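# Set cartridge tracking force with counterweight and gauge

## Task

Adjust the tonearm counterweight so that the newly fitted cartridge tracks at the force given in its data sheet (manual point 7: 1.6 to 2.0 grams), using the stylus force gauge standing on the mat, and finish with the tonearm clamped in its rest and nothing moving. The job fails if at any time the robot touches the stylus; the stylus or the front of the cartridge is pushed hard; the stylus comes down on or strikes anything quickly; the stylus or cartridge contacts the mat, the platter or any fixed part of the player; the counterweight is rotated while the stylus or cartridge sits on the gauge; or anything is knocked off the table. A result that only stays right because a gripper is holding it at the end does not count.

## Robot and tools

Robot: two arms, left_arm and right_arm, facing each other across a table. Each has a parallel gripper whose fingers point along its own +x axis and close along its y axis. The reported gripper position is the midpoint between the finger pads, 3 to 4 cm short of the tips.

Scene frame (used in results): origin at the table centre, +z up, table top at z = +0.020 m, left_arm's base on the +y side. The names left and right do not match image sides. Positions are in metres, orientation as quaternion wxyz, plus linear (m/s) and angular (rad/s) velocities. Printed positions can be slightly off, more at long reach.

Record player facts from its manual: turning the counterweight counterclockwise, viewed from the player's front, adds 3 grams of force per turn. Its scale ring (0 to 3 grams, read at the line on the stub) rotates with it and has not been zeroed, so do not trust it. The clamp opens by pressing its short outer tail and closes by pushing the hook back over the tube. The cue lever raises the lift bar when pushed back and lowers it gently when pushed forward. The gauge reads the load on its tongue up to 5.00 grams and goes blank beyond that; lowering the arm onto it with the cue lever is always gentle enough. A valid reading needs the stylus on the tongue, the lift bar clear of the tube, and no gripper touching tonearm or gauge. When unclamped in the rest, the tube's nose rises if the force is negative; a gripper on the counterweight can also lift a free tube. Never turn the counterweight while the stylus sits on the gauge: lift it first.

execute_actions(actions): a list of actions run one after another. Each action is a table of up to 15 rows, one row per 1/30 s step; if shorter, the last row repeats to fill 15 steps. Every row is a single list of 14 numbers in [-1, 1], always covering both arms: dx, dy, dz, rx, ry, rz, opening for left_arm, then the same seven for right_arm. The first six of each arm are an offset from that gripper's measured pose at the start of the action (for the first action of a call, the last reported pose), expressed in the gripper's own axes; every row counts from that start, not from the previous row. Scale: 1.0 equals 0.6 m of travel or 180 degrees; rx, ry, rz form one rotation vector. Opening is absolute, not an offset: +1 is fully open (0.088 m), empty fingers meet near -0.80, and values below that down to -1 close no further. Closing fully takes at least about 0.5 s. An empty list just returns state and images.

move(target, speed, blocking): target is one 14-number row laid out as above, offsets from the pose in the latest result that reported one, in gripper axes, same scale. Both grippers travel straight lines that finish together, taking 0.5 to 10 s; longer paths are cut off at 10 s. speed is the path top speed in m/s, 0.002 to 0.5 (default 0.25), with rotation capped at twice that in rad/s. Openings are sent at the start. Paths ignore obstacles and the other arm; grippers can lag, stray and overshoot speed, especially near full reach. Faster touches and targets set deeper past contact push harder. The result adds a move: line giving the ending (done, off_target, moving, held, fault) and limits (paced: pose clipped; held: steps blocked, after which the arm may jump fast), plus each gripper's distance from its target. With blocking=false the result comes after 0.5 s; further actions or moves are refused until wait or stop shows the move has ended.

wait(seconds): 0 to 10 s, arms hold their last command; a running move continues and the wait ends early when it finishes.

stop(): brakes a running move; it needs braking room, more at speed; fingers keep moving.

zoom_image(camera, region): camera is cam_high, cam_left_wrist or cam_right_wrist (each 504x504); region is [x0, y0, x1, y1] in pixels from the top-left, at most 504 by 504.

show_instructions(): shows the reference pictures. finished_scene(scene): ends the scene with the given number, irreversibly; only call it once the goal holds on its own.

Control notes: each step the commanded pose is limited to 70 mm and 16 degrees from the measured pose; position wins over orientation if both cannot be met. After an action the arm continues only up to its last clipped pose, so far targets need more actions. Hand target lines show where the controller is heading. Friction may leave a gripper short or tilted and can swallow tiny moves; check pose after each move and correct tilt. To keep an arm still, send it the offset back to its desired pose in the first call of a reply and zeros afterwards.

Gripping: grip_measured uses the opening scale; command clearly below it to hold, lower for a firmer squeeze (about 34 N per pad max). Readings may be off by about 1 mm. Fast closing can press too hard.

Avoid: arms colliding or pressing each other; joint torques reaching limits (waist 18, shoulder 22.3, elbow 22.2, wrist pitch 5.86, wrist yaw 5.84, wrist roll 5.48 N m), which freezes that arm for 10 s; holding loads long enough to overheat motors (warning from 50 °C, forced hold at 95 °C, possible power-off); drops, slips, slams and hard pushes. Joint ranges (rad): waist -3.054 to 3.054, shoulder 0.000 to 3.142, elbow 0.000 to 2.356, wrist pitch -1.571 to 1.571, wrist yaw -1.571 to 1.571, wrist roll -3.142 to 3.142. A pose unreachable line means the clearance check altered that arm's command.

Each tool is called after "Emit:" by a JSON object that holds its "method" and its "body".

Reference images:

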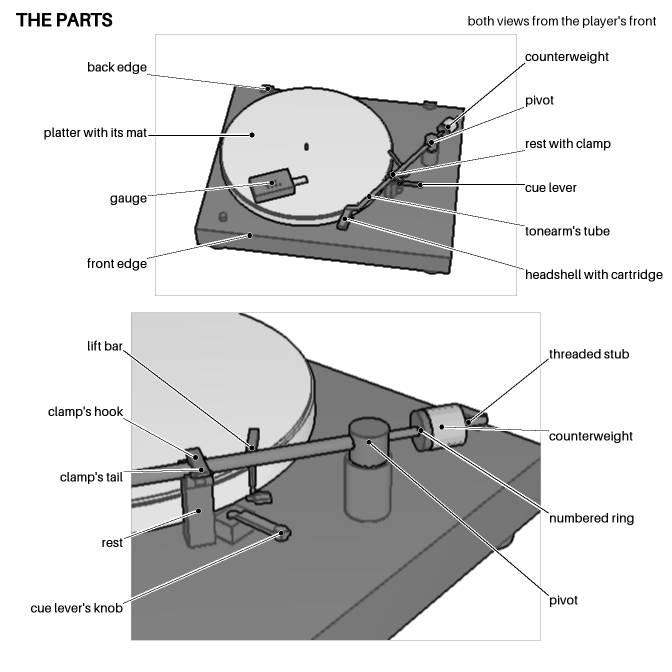

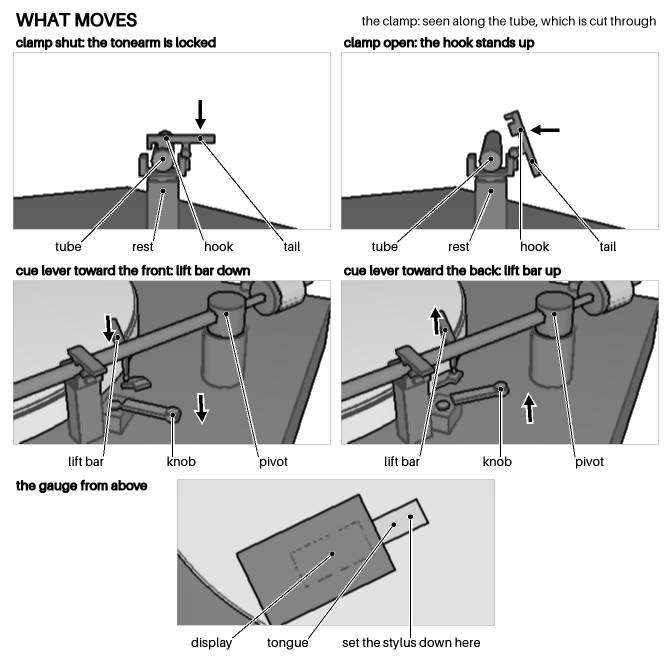

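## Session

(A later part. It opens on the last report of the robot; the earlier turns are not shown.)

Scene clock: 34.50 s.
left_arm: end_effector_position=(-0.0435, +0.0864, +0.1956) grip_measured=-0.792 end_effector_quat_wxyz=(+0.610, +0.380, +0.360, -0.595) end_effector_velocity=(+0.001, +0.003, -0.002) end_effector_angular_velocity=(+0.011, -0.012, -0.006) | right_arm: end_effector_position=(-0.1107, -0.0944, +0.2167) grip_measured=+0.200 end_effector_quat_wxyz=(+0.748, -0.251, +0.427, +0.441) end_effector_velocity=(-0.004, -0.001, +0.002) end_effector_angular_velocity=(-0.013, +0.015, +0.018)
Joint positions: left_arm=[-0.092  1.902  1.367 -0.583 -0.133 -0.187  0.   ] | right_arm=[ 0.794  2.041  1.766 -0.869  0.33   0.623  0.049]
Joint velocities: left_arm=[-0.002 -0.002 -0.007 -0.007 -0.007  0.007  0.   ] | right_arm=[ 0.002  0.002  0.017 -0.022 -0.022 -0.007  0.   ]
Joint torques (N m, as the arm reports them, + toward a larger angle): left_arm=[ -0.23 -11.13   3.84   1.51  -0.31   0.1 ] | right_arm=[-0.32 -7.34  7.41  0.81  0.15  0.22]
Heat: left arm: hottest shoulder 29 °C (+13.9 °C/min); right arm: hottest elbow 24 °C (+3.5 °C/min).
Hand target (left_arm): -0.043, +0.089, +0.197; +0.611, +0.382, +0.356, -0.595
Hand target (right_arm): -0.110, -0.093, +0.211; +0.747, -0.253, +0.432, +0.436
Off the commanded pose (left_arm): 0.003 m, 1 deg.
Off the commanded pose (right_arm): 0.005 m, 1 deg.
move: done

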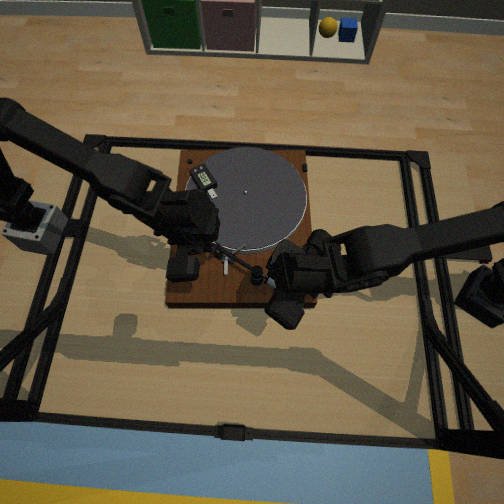

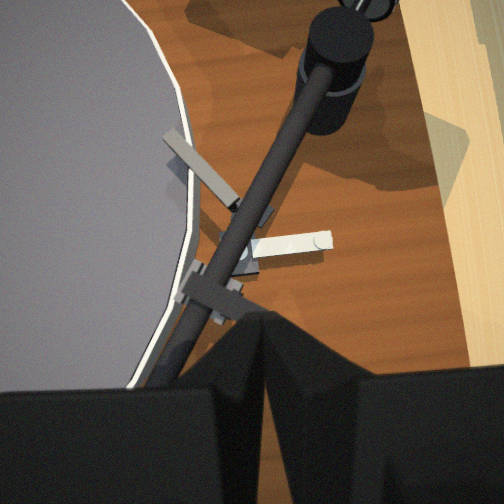

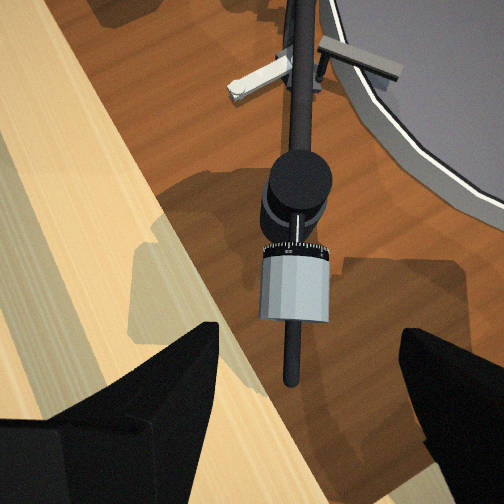

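Emit:
{"method": "move", "body": {"target": [0,0,0,0,0,0,-0.85,0.104,0.002,-0.011,0,0,0,0.2], "speed": 0.12}}

Emit:
{"method": "zoom_image", "body": {"camera": "cam_right_wrist", "region": [230, 230, 390, 390]}}

Scene clock: 36.03 s.
left_arm: end_effector_position=(-0.0435, +0.0863, +0.1956) grip_measured=-0.792 end_effector_quat_wxyz=(+0.610, +0.380, +0.360, -0.595) end_effector_velocity=(-0.004, +0.001, +0.001) end_effector_angular_velocity=(+0.006, +0.029, +0.008) | right_arm: end_effector_position=(-0.1004, -0.0696, +0.1707) grip_measured=+0.200 end_effector_quat_wxyz=(+0.751, -0.240, +0.424, +0.445) end_effector_velocity=(+0.005, -0.004, -0.001) end_effector_angular_velocity=(-0.022, -0.013, -0.004)
Joint positions: left_arm=[-0.092  1.902  1.367 -0.583 -0.133 -0.187  0.   ] | right_arm=[ 0.761  2.136  1.717 -0.692  0.319  0.595  0.049]
Joint velocities: left_arm=[-0.002 -0.002  0.002 -0.007  0.022 -0.022  0.   ] | right_arm=[-0.007 -0.002 -0.002 -0.022  0.007 -0.007 -0.   ]
Joint torques (N m, as the arm reports them, + toward a larger angle): left_arm=[ 0.03 -9.63  5.27  1.26 -0.11 -0.01] | right_arm=[-0.28 -8.04  5.37  1.3   0.12 -0.22]
Heat: left arm: hottest shoulder 29 °C (+13.3 °C/min); right arm: hottest elbow 24 °C (+3.3 °C/min).
Hand target (left_arm): -0.043, +0.086, +0.196; +0.610, +0.380, +0.360, -0.595
Hand target (right_arm): -0.099, -0.071, +0.160; +0.748, -0.251, +0.428, +0.441
Off the commanded pose (left_arm): 0.000 m, 0 deg.
Off the commanded pose (right_arm): 0.011 m, 1 deg.
move: off_target (right_arm)

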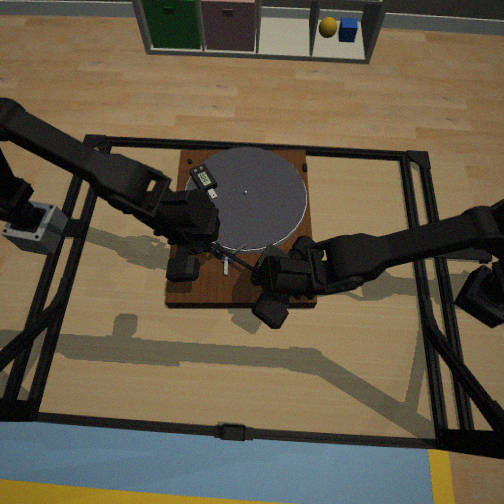

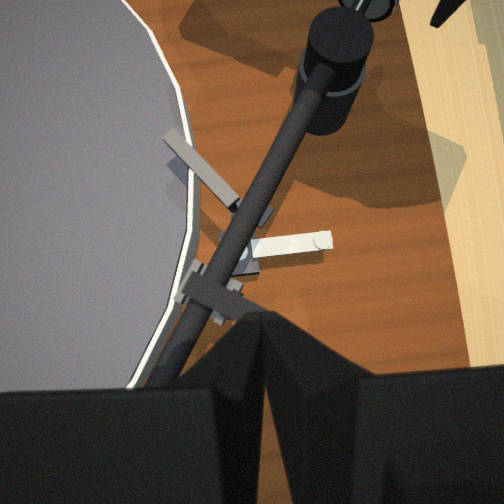

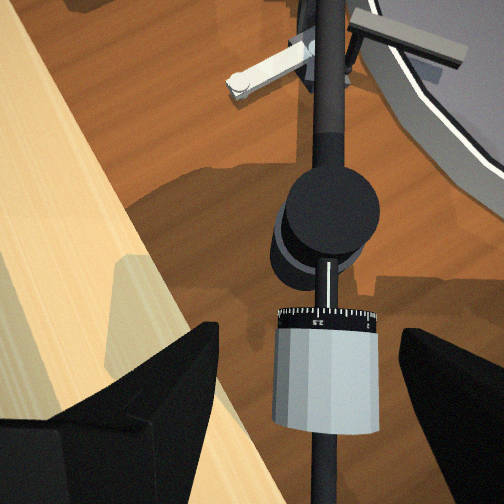

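Region (230, 230, 390, 390) of cam_right_wrist's 504x504 image, scaled by 3.150, with more detail than that image has.

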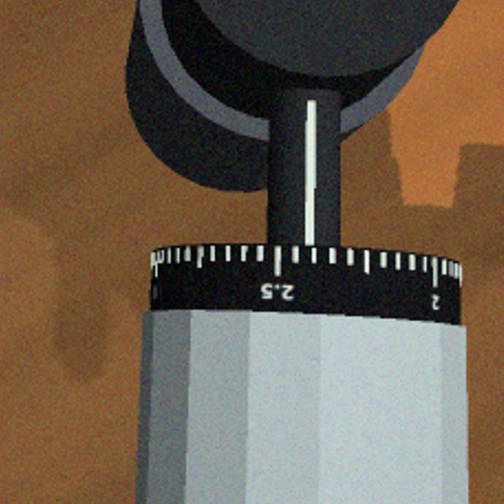

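Emit:
{"method": "move", "body": {"target": [0,0,0,0,0,0,-0.85,0.022,-0.03,-0.018,0.114,0,0.19,0.2], "speed": 0.3}}

Scene clock: 39.00 s.
left_arm: end_effector_position=(-0.0435, +0.0863, +0.1956) grip_measured=-0.792 end_effector_quat_wxyz=(+0.610, +0.380, +0.360, -0.595) end_effector_velocity=(-0.001, +0.004, +0.000) end_effector_angular_velocity=(+0.005, +0.002, +0.015) | right_arm: end_effector_position=(-0.0875, -0.0774, +0.1531) grip_measured=+0.200 end_effector_quat_wxyz=(+0.618, +0.027, +0.545, +0.566) end_effector_velocity=(+0.000, -0.001, +0.002) end_effector_angular_velocity=(+0.006, +0.010, -0.002)
Joint positions: left_arm=[-0.092  1.902  1.367 -0.583 -0.133 -0.187  0.   ] | right_arm=[ 0.562  1.962  1.177  0.055 -0.268  0.781  0.049]
Joint velocities: left_arm=[-0.007 -0.007 -0.007 -0.007 -0.007 -0.022 -0.   ] | right_arm=[-0.002 -0.007 -0.007  0.007 -0.007  0.007 -0.   ]
Joint torques (N m, as the arm reports them, + toward a larger angle): left_arm=[ 0.02 -9.68  5.23  1.3  -0.12 -0.01] | right_arm=[-0.32 -9.4   4.78  1.86 -0.16  0.17]
Heat: left arm: hottest shoulder 30 °C (+13.8 °C/min); right arm: hottest shoulder 24 °C (+3.1 °C/min).
Hand target (left_arm): -0.043, +0.086, +0.196; +0.610, +0.380, +0.360, -0.595
Hand target (right_arm): -0.087, -0.080, +0.153; +0.618, +0.030, +0.547, +0.564
Off the commanded pose (left_arm): 0.000 m, 0 deg.
Off the commanded pose (right_arm): 0.003 m, 0 deg.
move: done

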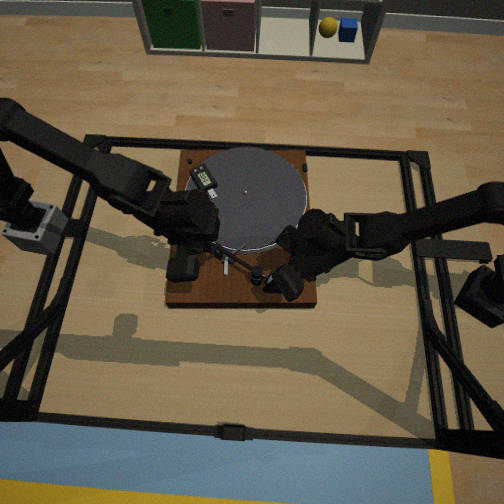

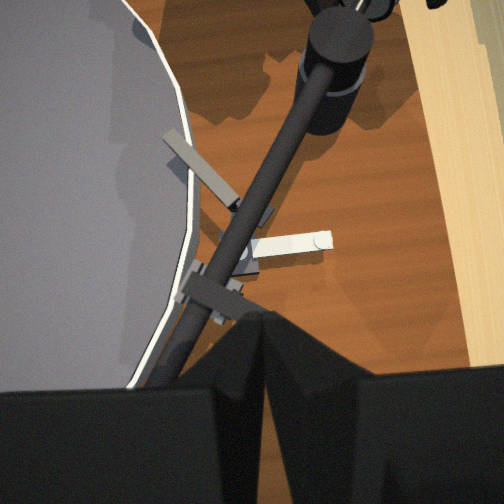

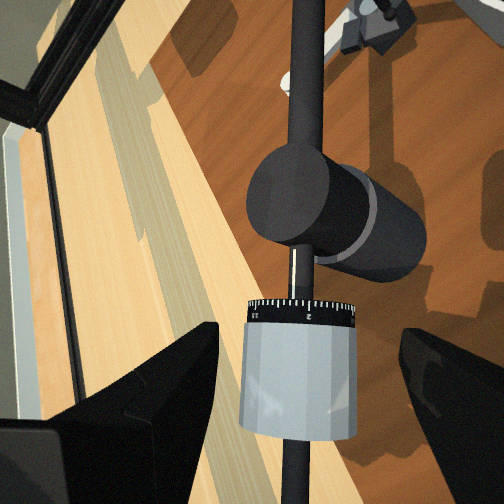

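Emit:
{"method": "execute_actions", "body": {"actions": [[[0,0,0,0,0,0,-0.85,0,0.008,0,0,0,0,0.0],[0,0,0,0,0,0,-0.85,0,0.008,0,0,0,0,-0.1],[0,0,0,0,0,0,-0.85,0,0.008,0,0,0,0,-0.15],[0,0,0,0,0,0,-0.85,0,0.008,0,0,0,0,-0.2],[0,0,0,0,0,0,-0.85,0,0.008,0,0,0,0,-0.2],[0,0,0,0,0,0,-0.85,0,0.008,0,0,0,0,-0.25],[0,0,0,0,0,0,-0.85,0,0.008,0,0,0,0,-0.3],[0,0,0,0,0,0,-0.85,0,0.008,0,0,0,0,-0.4]]]}}

Emit:
{"method": "move", "body": {"target": [0,0,0,0,0,0,-0.85,0.013,0.026,-0.008,-0.172,0,-0.286,-0.4], "speed": 0.35}}

Scene clock: 40.67 s.
left_arm: end_effector_position=(-0.0435, +0.0863, +0.1956) grip_measured=-0.792 end_effector_quat_wxyz=(+0.610, +0.380, +0.360, -0.595) end_effector_velocity=(+0.003, +0.002, -0.000) end_effector_angular_velocity=(+0.003, -0.018, +0.014) | right_arm: end_effector_position=(-0.0916, -0.0766, +0.1546) grip_measured=-0.276 end_effector_quat_wxyz=(+0.617, +0.025, +0.544, +0.568) end_effector_velocity=(+0.003, +0.000, +0.002) end_effector_angular_velocity=(+0.009, -0.001, +0.003)
Joint positions: left_arm=[-0.092  1.902  1.367 -0.583 -0.133 -0.187  0.   ] | right_arm=[ 0.572  1.961  1.184  0.049 -0.265  0.782  0.025]
Joint velocities: left_arm=[-0.002 -0.002 -0.002 -0.007 -0.022 -0.007 -0.   ] | right_arm=[-0.007 -0.002 -0.002  0.007 -0.007 -0.007  0.   ]
Joint torques (N m, as the arm reports them, + toward a larger angle): left_arm=[ 0.   -9.65  5.24  1.3  -0.12 -0.01] | right_arm=[-0.12 -8.51  6.8   1.25  0.01  0.12]
Heat: left arm: hottest shoulder 30 °C (+13.3 °C/min); right arm: hottest shoulder 24 °C (+3.0 °C/min).
Hand target (left_arm): -0.043, +0.086, +0.196; +0.610, +0.380, +0.360, -0.595
Hand target (right_arm): -0.091, -0.076, +0.156; +0.618, +0.028, +0.545, +0.566
Off the commanded pose (left_arm): 0.000 m, 0 deg.
Off the commanded pose (right_arm): 0.002 m, 0 deg.

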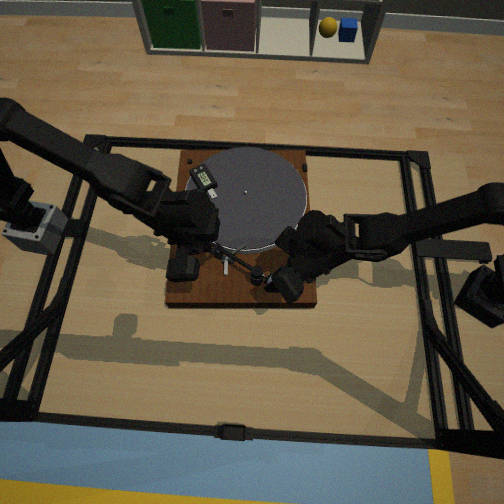

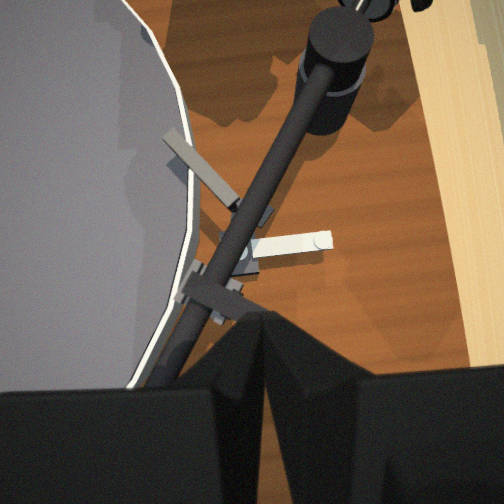

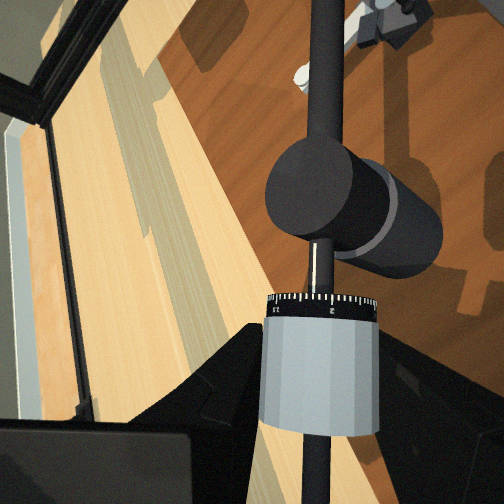

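Scene clock: 42.73 s.
left_arm: end_effector_position=(-0.0435, +0.0863, +0.1956) grip_measured=-0.792 end_effector_quat_wxyz=(+0.610, +0.380, +0.360, -0.595) end_effector_velocity=(-0.004, +0.004, -0.002) end_effector_angular_velocity=(+0.014, +0.000, -0.017) | right_arm: end_effector_position=(-0.1028, -0.0715, +0.1602) grip_measured=-0.275 end_effector_quat_wxyz=(+0.785, -0.371, +0.338, +0.364) end_effector_velocity=(+0.000, +0.000, +0.001) end_effector_angular_velocity=(-0.013, +0.003, +0.005)
Joint positions: left_arm=[-0.092  1.902  1.367 -0.583 -0.133 -0.187  0.   ] | right_arm=[ 0.843  2.324  1.974 -0.985  0.604  0.575  0.026]
Joint velocities: left_arm=[-0.007 -0.002 -0.007 -0.007  0.007  0.007 -0.   ] | right_arm=[-0.002  0.007  0.022 -0.022 -0.007 -0.007 -0.   ]
Joint torques (N m, as the arm reports them, + toward a larger angle): left_arm=[ 0.01 -9.68  5.23  1.31 -0.1  -0.01] | right_arm=[ 0.69 -8.97  7.72  1.01  0.37 -0.03]
Heat: left arm: hottest shoulder 30 °C (+12.6 °C/min); right arm: hottest shoulder 25 °C (+4.2 °C/min).
Hand target (left_arm): -0.043, +0.086, +0.196; +0.610, +0.380, +0.360, -0.595
Hand target (right_arm): -0.107, -0.068, +0.158; +0.785, -0.370, +0.335, +0.368
Off the commanded pose (left_arm): 0.000 m, 0 deg.
Off the commanded pose (right_arm): 0.006 m, 0 deg.
move: done

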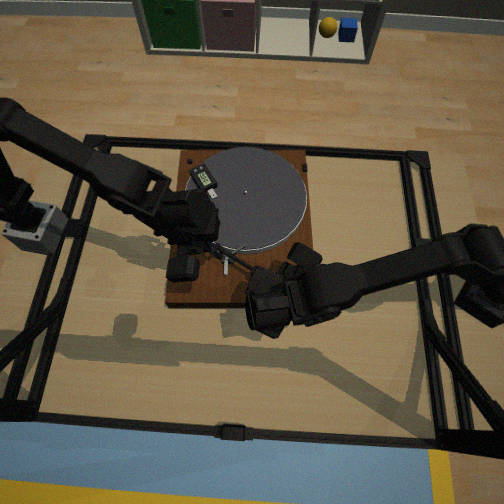

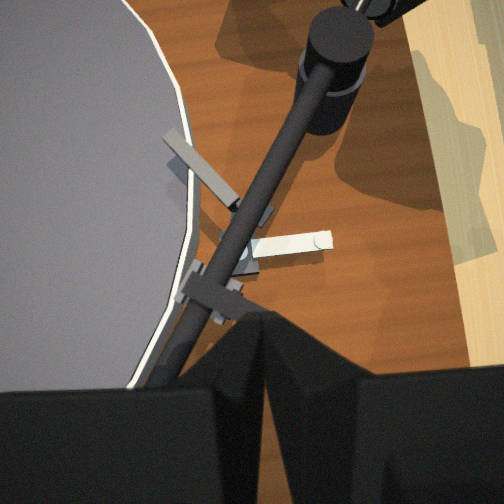

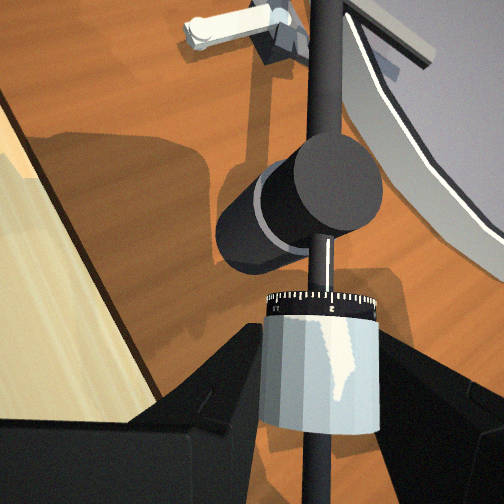

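Emit:
{"method": "execute_actions", "body": {"actions": [[[0.007,0,-0.005,0,0,0,-0.85,0,0,0,0,0,0,0.1],[0.007,0,-0.005,0,0,0,-0.85,0,0,0,0,0,0,0.1],[0.012,0,-0.008,0,0,0,-0.85,0,0,0,0,0,0,0.1],[0.014,0,-0.009,0,0,0,-0.85,0,0,0,0,0,0,0.1],[0.016,0,-0.01,0,0,0,-0.85,0,0,0,0,0,0,0.1],[0.018,0,-0.011,0,0,0,-0.85,0,0,0,0,0,0,0.1],[0.02,0,-0.012,0,0,0,-0.85,0,0,0,0,0,0,0.1],[0.022,0,-0.013,0,0,0,-0.85,0,0,0,0,0,0,0.1],[0.024,0,-0.014,0,0,0,-0.85,0,0,0,0,0,0,0.1],[0.026,0,-0.016,0,0,0,-0.85,0,0,0,0,0,0,0.1]]]}}

Emit:
{"method": "move", "body": {"target": [0,0,0,0,0,0,-0.85,0.014,-0.016,-0.007,0.172,0,0.286,0.1], "speed": 0.5}}

Scene clock: 46.00 s.
left_arm: end_effector_position=(-0.0438, +0.0851, +0.1859) grip_measured=-0.792 end_effector_quat_wxyz=(+0.613, +0.374, +0.356, -0.599) end_effector_velocity=(+0.003, +0.002, -0.006) end_effector_angular_velocity=(+0.000, +0.003, +0.025) | right_arm: end_effector_position=(-0.1030, -0.0711, +0.1602) grip_measured=+0.096 end_effector_quat_wxyz=(+0.785, -0.371, +0.337, +0.364) end_effector_velocity=(+0.000, +0.001, +0.000) end_effector_angular_velocity=(+0.002, +0.006, +0.005)
Joint positions: left_arm=[-0.092  1.908  1.327 -0.52  -0.133 -0.187  0.   ] | right_arm=[ 0.844  2.326  1.977 -0.986  0.604  0.575  0.044]
Joint velocities: left_arm=[ 0.002  0.002 -0.022  0.022 -0.007 -0.022 -0.   ] | right_arm=[-0.002 -0.002 -0.002  0.007 -0.007 -0.007  0.002]
Joint torques (N m, as the arm reports them, + toward a larger angle): left_arm=[ 0.07 -8.57  3.79  1.6  -0.12  0.  ] | right_arm=[ -0.04 -10.51   5.76   0.76   0.37   0.  ]
Heat: left arm: hottest shoulder 30 °C (+11.7 °C/min); right arm: hottest shoulder 25 °C (+3.9 °C/min).
Hand target (left_arm): -0.043, +0.088, +0.177; +0.610, +0.380, +0.360, -0.595
Hand target (right_arm): -0.103, -0.071, +0.160; +0.785, -0.371, +0.338, +0.364
Off the commanded pose (left_arm): 0.009 m, 1 deg.
Off the commanded pose (right_arm): 0.000 m, 0 deg.

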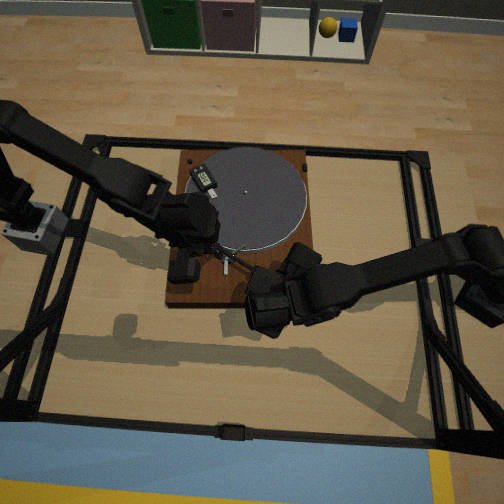

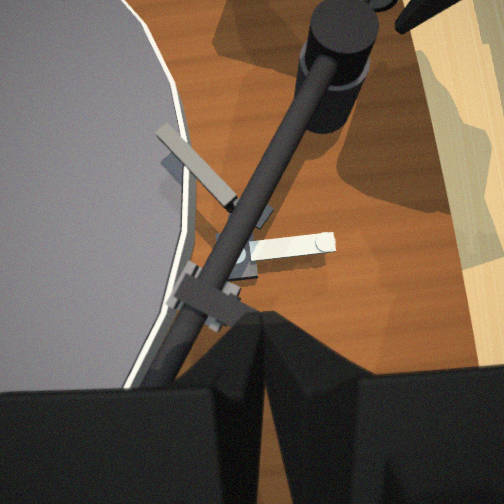

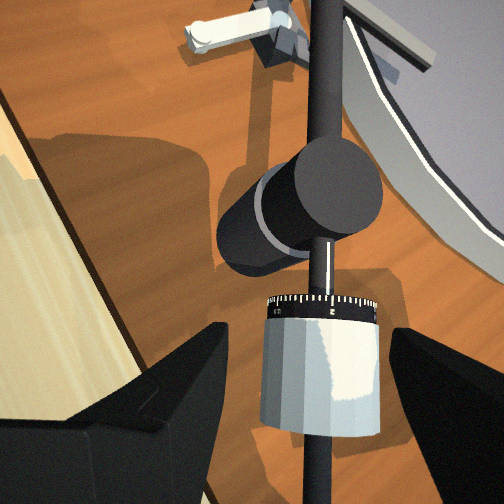

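Scene clock: 47.70 s.
left_arm: end_effector_position=(-0.0438, +0.0851, +0.1859) grip_measured=-0.792 end_effector_quat_wxyz=(+0.613, +0.374, +0.356, -0.599) end_effector_velocity=(-0.000, -0.001, +0.001) end_effector_angular_velocity=(-0.009, -0.001, +0.007) | right_arm: end_effector_position=(-0.0934, -0.0737, +0.1540) grip_measured=+0.100 end_effector_quat_wxyz=(+0.619, +0.024, +0.543, +0.567) end_effector_velocity=(+0.000, -0.001, +0.002) end_effector_angular_velocity=(+0.009, -0.001, +0.008)
Joint positions: left_arm=[-0.092  1.908  1.327 -0.519 -0.133 -0.187  0.   ] | right_arm=[ 0.578  1.972  1.198  0.044 -0.255  0.783  0.044]
Joint velocities: left_arm=[-0.002 -0.002 -0.002  0.007 -0.007 -0.007 -0.   ] | right_arm=[-0.002 -0.007 -0.007  0.007 -0.007 -0.007 -0.   ]
Joint torques (N m, as the arm reports them, + toward a larger angle): left_arm=[ 0.03 -9.69  5.2   1.28 -0.1  -0.01] | right_arm=[-0.36 -9.46  4.55  1.83 -0.15  0.19]
Heat: left arm: hottest shoulder 30 °C (+11.3 °C/min); right arm: hottest shoulder 26 °C (+5.0 °C/min).
Hand target (left_arm): -0.044, +0.085, +0.186; +0.613, +0.374, +0.356, -0.599
Hand target (right_arm): -0.092, -0.077, +0.154; +0.618, +0.026, +0.545, +0.565
Off the commanded pose (left_arm): 0.000 m, 0 deg.
Off the commanded pose (right_arm): 0.003 m, 0 deg.
move: done

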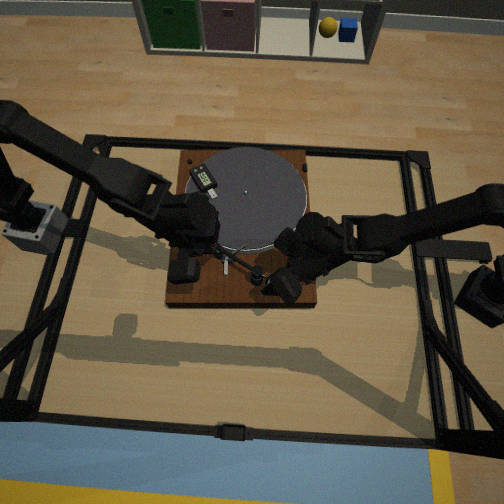

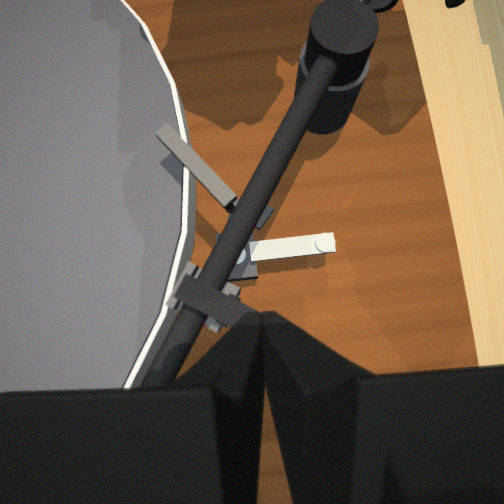

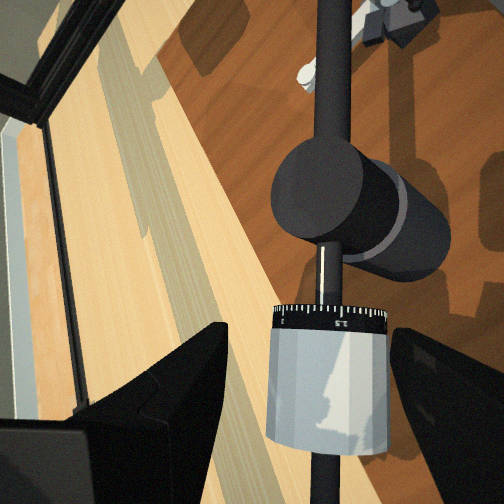

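Left further down; nudge right.

Emit:
{"method": "move", "body": {"target": [0.018,0,-0.013,0,0,0,-0.85,-0.008,-0.006,-0.003,0,0,0,0.05], "speed": 0.03}}

Scene clock: 57.80 s.
left_arm: end_effector_position=(-0.0443, +0.0832, +0.1828) grip_measured=-0.792 end_effector_quat_wxyz=(+0.615, +0.366, +0.351, -0.603) end_effector_velocity=(+0.003, +0.001, +0.000) end_effector_angular_velocity=(-0.007, -0.015, +0.014) | right_arm: end_effector_position=(-0.0923, -0.0764, +0.1536) grip_measured=+0.050 end_effector_quat_wxyz=(+0.619, +0.025, +0.543, +0.567) end_effector_velocity=(-0.002, -0.003, +0.000) end_effector_angular_velocity=(-0.005, +0.010, +0.019)
Joint positions: left_arm=[-0.092  1.908  1.306 -0.478 -0.133 -0.187  0.   ] | right_arm=[ 0.575  1.964  1.185  0.049 -0.257  0.784  0.041]
Joint velocities: left_arm=[-0.002 -0.007 -0.012  0.007 -0.022 -0.007 -0.   ] | right_arm=[-0.002 -0.007 -0.007 -0.007 -0.022 -0.007 -0.   ]
Joint torques (N m, as the arm reports them, + toward a larger angle): left_arm=[ 0.01 -8.29  3.14  2.04 -0.12 -0.02] | right_arm=[-0.31 -9.31  4.96  1.86 -0.22 -0.24]
Heat: left arm: hottest shoulder 31 °C (+10.4 °C/min); right arm: hottest shoulder 27 °C (+5.2 °C/min).
Hand target (left_arm): -0.043, +0.087, +0.173; +0.613, +0.374, +0.356, -0.598
Hand target (right_arm): -0.091, -0.079, +0.154; +0.619, +0.024, +0.543, +0.567
Off the commanded pose (left_arm): 0.011 m, 1 deg.
Off the commanded pose (right_arm): 0.003 m, 0 deg.
move: off_target (left_arm)

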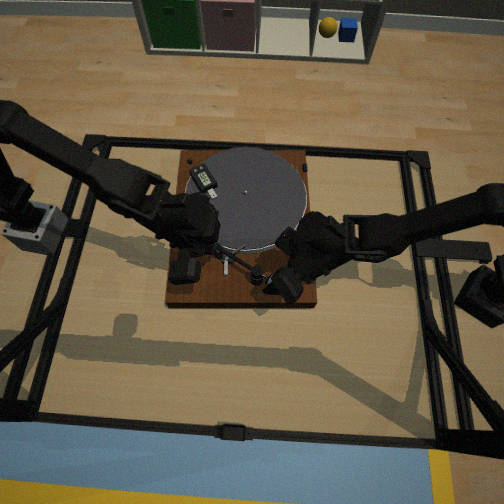

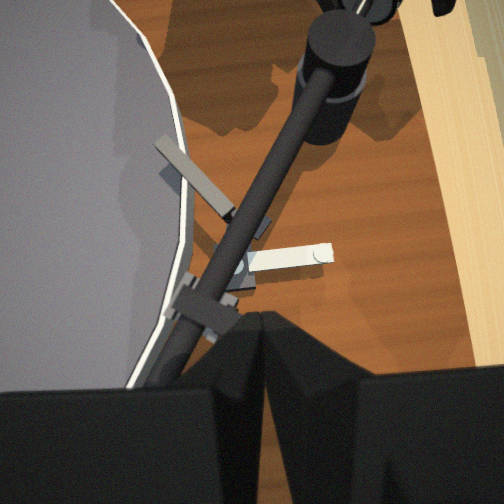

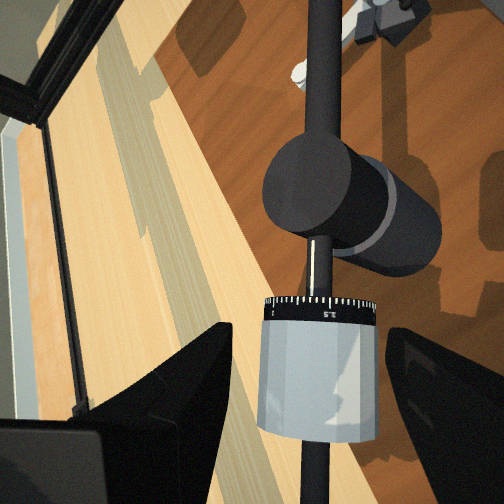

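Emit:
{"method": "move", "body": {"target": [0.016,-0.002,-0.018,0,0.012,0,-0.85,0,0,0,0,0,0,0.05], "speed": 0.04}}

Emit:
{"method": "zoom_image", "body": {"camera": "cam_left_wrist", "region": [120, 200, 320, 400]}}

Scene clock: 58.97 s.
left_arm: end_effector_position=(-0.0442, +0.0833, +0.1832) grip_measured=-0.792 end_effector_quat_wxyz=(+0.616, +0.366, +0.351, -0.603) end_effector_velocity=(+0.001, +0.005, -0.002) end_effector_angular_velocity=(+0.020, -0.008, +0.007) | right_arm: end_effector_position=(-0.0923, -0.0765, +0.1536) grip_measured=+0.050 end_effector_quat_wxyz=(+0.619, +0.025, +0.544, +0.567) end_effector_velocity=(-0.000, -0.000, +0.001) end_effector_angular_velocity=(-0.001, -0.010, +0.002)
Joint positions: left_arm=[-0.092  1.906  1.304 -0.478 -0.133 -0.187  0.   ] | right_arm=[ 0.575  1.963  1.184  0.049 -0.257  0.784  0.041]
Joint velocities: left_arm=[-0.002 -0.002 -0.002 -0.022 -0.007 -0.007 -0.   ] | right_arm=[ 0.002 -0.002  0.002 -0.007  0.007 -0.007 -0.   ]
Joint torques (N m, as the arm reports them, + toward a larger angle): left_arm=[-0.15 -6.72  4.14  0.96  0.13 -0.22] | right_arm=[-0.02 -8.39  6.22  1.68 -0.09 -0.07]
Heat: left arm: hottest shoulder 31 °C (+10.2 °C/min); right arm: hottest shoulder 27 °C (+5.1 °C/min).
Hand target (left_arm): -0.045, +0.088, +0.169; +0.609, +0.378, +0.363, -0.596
Hand target (right_arm): -0.092, -0.076, +0.154; +0.619, +0.025, +0.544, +0.567
Off the commanded pose (left_arm): 0.015 m, 2 deg.
Off the commanded pose (right_arm): 0.000 m, 0 deg.
move: off_target (left_arm)

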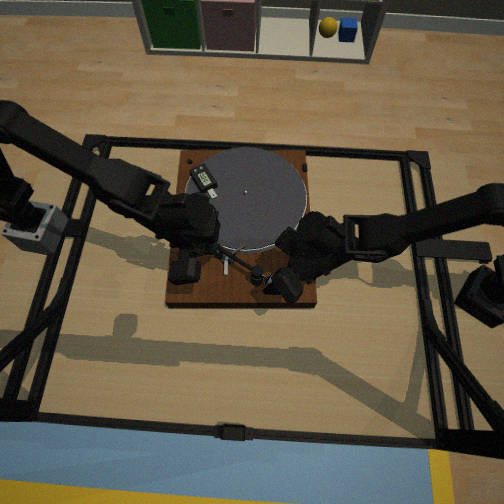

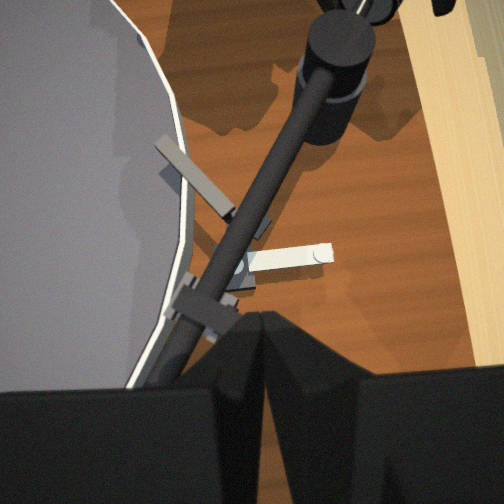

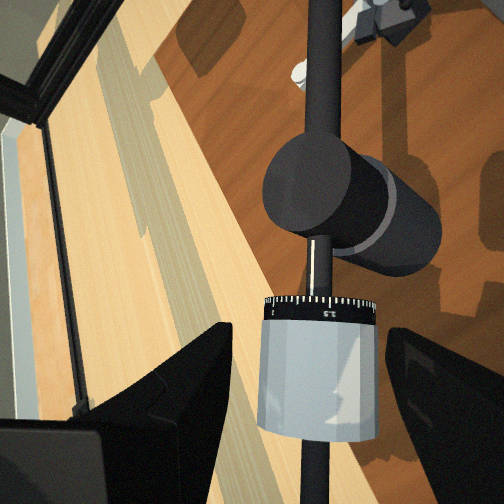

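Region (120, 200, 320, 400) of cam_left_wrist's 504x504 image, scaled by 2.520, with more detail than that image has.

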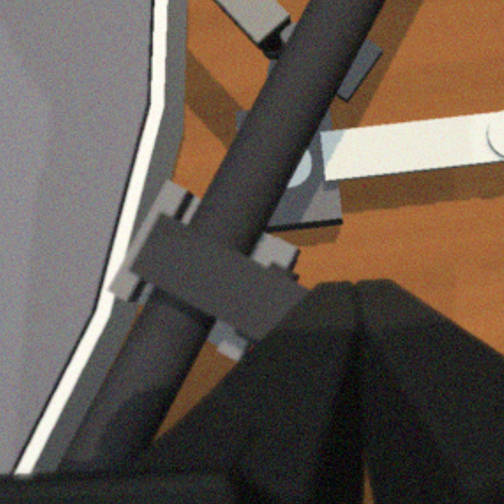

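Emit:
{"method": "execute_actions", "body": {"actions": [[[-0.017,0,-0.004,0,0,0,-0.85,0,0,0,0,0,0,-0.15],[-0.017,0,-0.004,0,0,0,-0.85,0,0,0,0,0,0,-0.2],[-0.017,0,-0.004,0,0,0,-0.85,0,0,0,0,0,0,-0.22],[-0.017,0,-0.004,0,0,0,-0.85,0,0,0,0,0,0,-0.25],[-0.017,-0.008,-0.004,0,0,0,-0.85,0,0,0,0,0,0,-0.3],[-0.017,-0.008,-0.004,0,0,0,-0.85,0,0,0,0,0,0,-0.4]]]}}

Emit:
{"method": "move", "body": {"target": [0,0,0,0,0,0,-0.85,0.010,0.025,-0.007,-0.206,0,-0.343,-0.4], "speed": 0.5}}

Scene clock: 60.57 s.
left_arm: end_effector_position=(-0.0496, +0.0882, +0.1883) grip_measured=-0.792 end_effector_quat_wxyz=(+0.613, +0.368, +0.352, -0.604) end_effector_velocity=(-0.002, +0.002, -0.001) end_effector_angular_velocity=(+0.009, -0.006, -0.025) | right_arm: end_effector_position=(-0.0927, -0.0764, +0.1539) grip_measured=-0.282 end_effector_quat_wxyz=(+0.618, +0.025, +0.543, +0.567) end_effector_velocity=(+0.000, -0.000, +0.001) end_effector_angular_velocity=(-0.001, -0.000, +0.008)
Joint positions: left_arm=[-0.107  1.889  1.304 -0.499 -0.136 -0.196  0.   ] | right_arm=[ 0.576  1.963  1.184  0.05  -0.259  0.784  0.025]
Joint velocities: left_arm=[-0.002 -0.002 -0.002 -0.007  0.007  0.022 -0.   ] | right_arm=[-0.002 -0.002  0.002 -0.007 -0.007 -0.007  0.   ]
Joint torques (N m, as the arm reports them, + toward a larger angle): left_arm=[ -0.15 -11.09   4.4    1.17  -0.31  -0.18] | right_arm=[-0.06 -8.44  6.15  1.64 -0.06 -0.06]
Heat: left arm: hottest shoulder 31 °C (+10.1 °C/min); right arm: hottest shoulder 27 °C (+5.0 °C/min).
Hand target (left_arm): -0.049, +0.090, +0.191; +0.616, +0.366, +0.351, -0.603
Hand target (right_arm): -0.092, -0.077, +0.154; +0.619, +0.025, +0.543, +0.567
Off the commanded pose (left_arm): 0.003 m, 0 deg.
Off the commanded pose (right_arm): 0.000 m, 0 deg.

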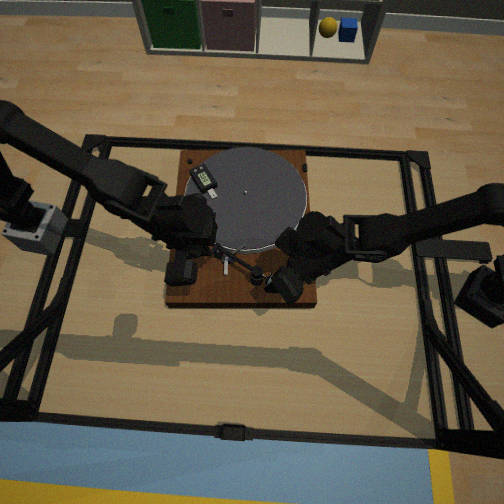

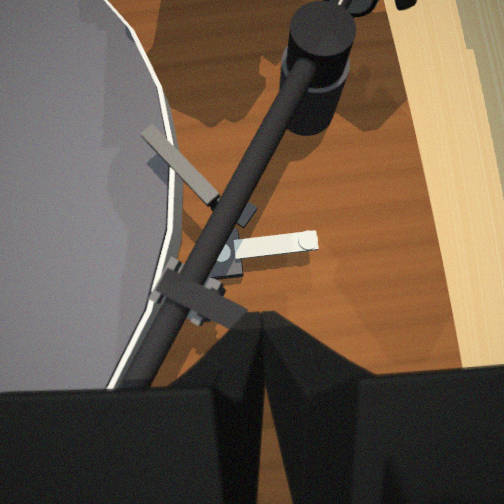

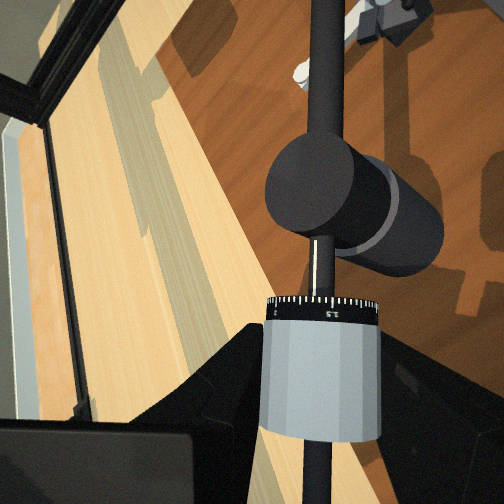

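Scene clock: 62.50 s.
left_arm: end_effector_position=(-0.0496, +0.0882, +0.1883) grip_measured=-0.792 end_effector_quat_wxyz=(+0.613, +0.368, +0.352, -0.604) end_effector_velocity=(-0.000, -0.001, -0.001) end_effector_angular_velocity=(-0.004, -0.002, +0.007) | right_arm: end_effector_position=(-0.1043, -0.0716, +0.1587) grip_measured=-0.282 end_effector_quat_wxyz=(+0.790, -0.445, +0.284, +0.312) end_effector_velocity=(-0.002, -0.003, -0.005) end_effector_angular_velocity=(-0.050, +0.023, +0.006)
Joint positions: left_arm=[-0.107  1.889  1.304 -0.499 -0.136 -0.196  0.   ] | right_arm=[ 0.882  2.475  2.198 -1.219  0.756  0.591  0.025]
Joint velocities: left_arm=[-0.002  0.002 -0.002  0.007 -0.007 -0.007 -0.   ] | right_arm=[-0.002  0.022  0.037 -0.051 -0.037 -0.007 -0.   ]
Joint torques (N m, as the arm reports them, + toward a larger angle): left_arm=[ 0.02 -9.5   5.2   1.35 -0.11 -0.01] | right_arm=[ 0.42 -9.58  7.82  0.55  0.75  0.19]
Heat: left arm: hottest shoulder 31 °C (+10.1 °C/min); right arm: hottest shoulder 28 °C (+6.1 °C/min).
Hand target (left_arm): -0.050, +0.088, +0.188; +0.613, +0.368, +0.352, -0.604
Hand target (right_arm): -0.107, -0.068, +0.159; +0.794, -0.441, +0.280, +0.312
Off the commanded pose (left_arm): 0.000 m, 0 deg.
Off the commanded pose (right_arm): 0.004 m, 1 deg.
move: done

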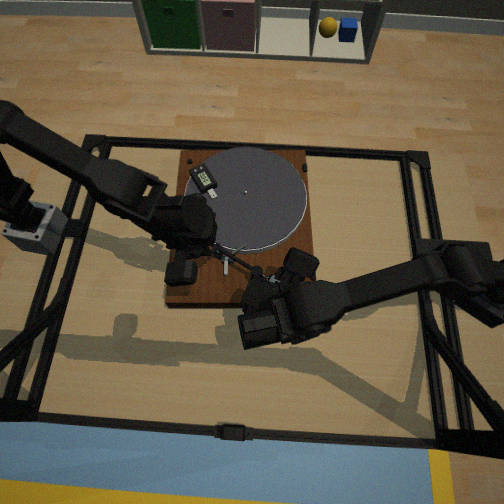

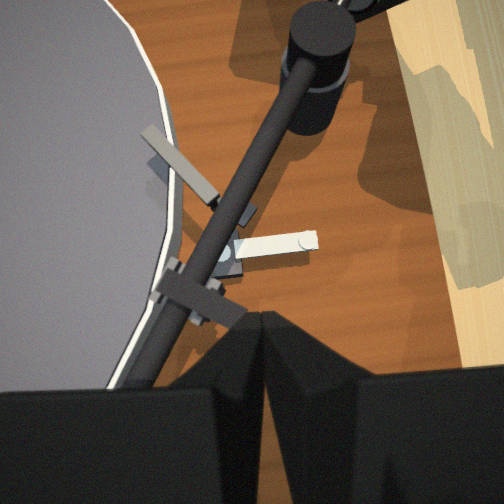

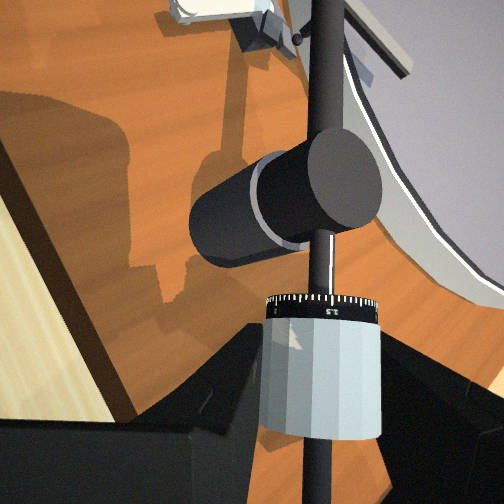

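Emit:
{"method": "move", "body": {"target": [0.024,0.005,-0.015,0,0.005,0,-0.85,0.015,-0.019,-0.011,0.206,0,0.343,0.1], "speed": 0.5}}

Emit:
{"method": "zoom_image", "body": {"camera": "cam_left_wrist", "region": [100, 200, 300, 400]}}

Scene clock: 65.67 s.
left_arm: end_effector_position=(-0.0485, +0.0858, +0.1826) grip_measured=-0.792 end_effector_quat_wxyz=(+0.615, +0.362, +0.351, -0.606) end_effector_velocity=(-0.002, +0.001, -0.001) end_effector_angular_velocity=(-0.001, +0.003, -0.012) | right_arm: end_effector_position=(-0.0928, -0.0776, +0.1545) grip_measured=+0.100 end_effector_quat_wxyz=(+0.617, +0.020, +0.546, +0.567) end_effector_velocity=(+0.000, -0.001, -0.000) end_effector_angular_velocity=(+0.001, +0.010, -0.002)
Joint positions: left_arm=[-0.103  1.897  1.287 -0.462 -0.132 -0.196  0.   ] | right_arm=[ 0.575  1.96   1.19   0.032 -0.263  0.778  0.044]
Joint velocities: left_arm=[-0.002 -0.002 -0.007  0.007  0.007  0.007  0.   ] | right_arm=[-0.002 -0.002 -0.007  0.007 -0.007  0.007 -0.   ]
Joint torques (N m, as the arm reports them, + toward a larger angle): left_arm=[ 0.38 -7.56  3.63  1.67  0.04  0.15] | right_arm=[-0.36 -9.33  4.72  1.8  -0.16  0.19]
Heat: left arm: hottest shoulder 31 °C (+10.1 °C/min); right arm: hottest shoulder 28 °C (+5.0 °C/min).
Hand target (left_arm): -0.046, +0.089, +0.171; +0.610, +0.373, +0.357, -0.601
Hand target (right_arm): -0.092, -0.081, +0.154; +0.617, +0.023, +0.548, +0.564
Off the commanded pose (left_arm): 0.012 m, 2 deg.
Off the commanded pose (right_arm): 0.003 m, 0 deg.
move: off_target (left_arm)

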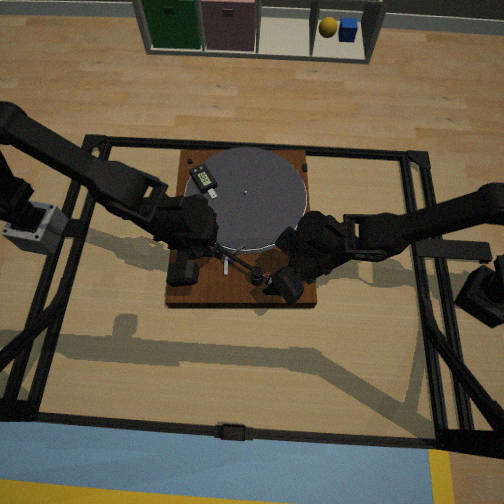

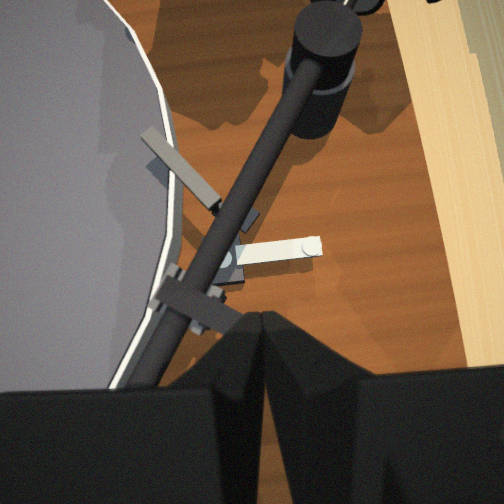

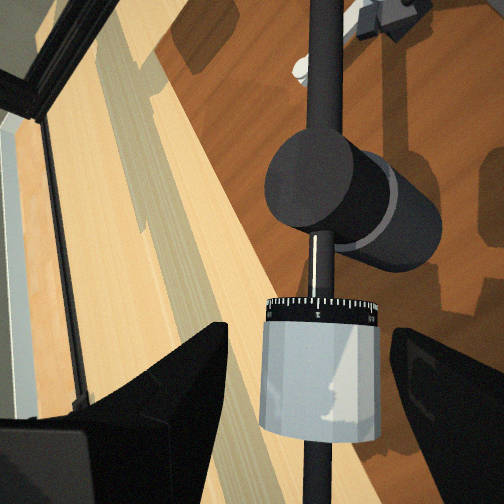

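Region (100, 200, 300, 400) of cam_left_wrist's 504x504 image, scaled by 2.520, with more detail than that image has.

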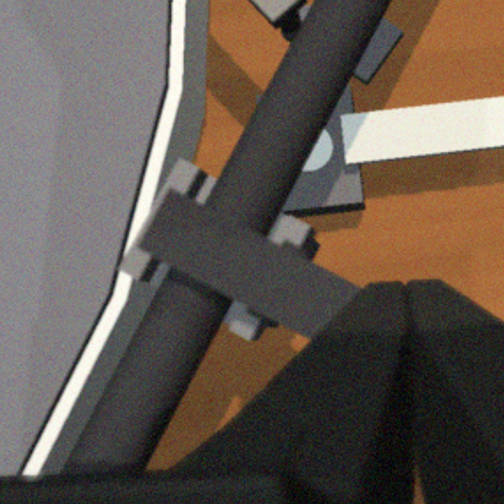

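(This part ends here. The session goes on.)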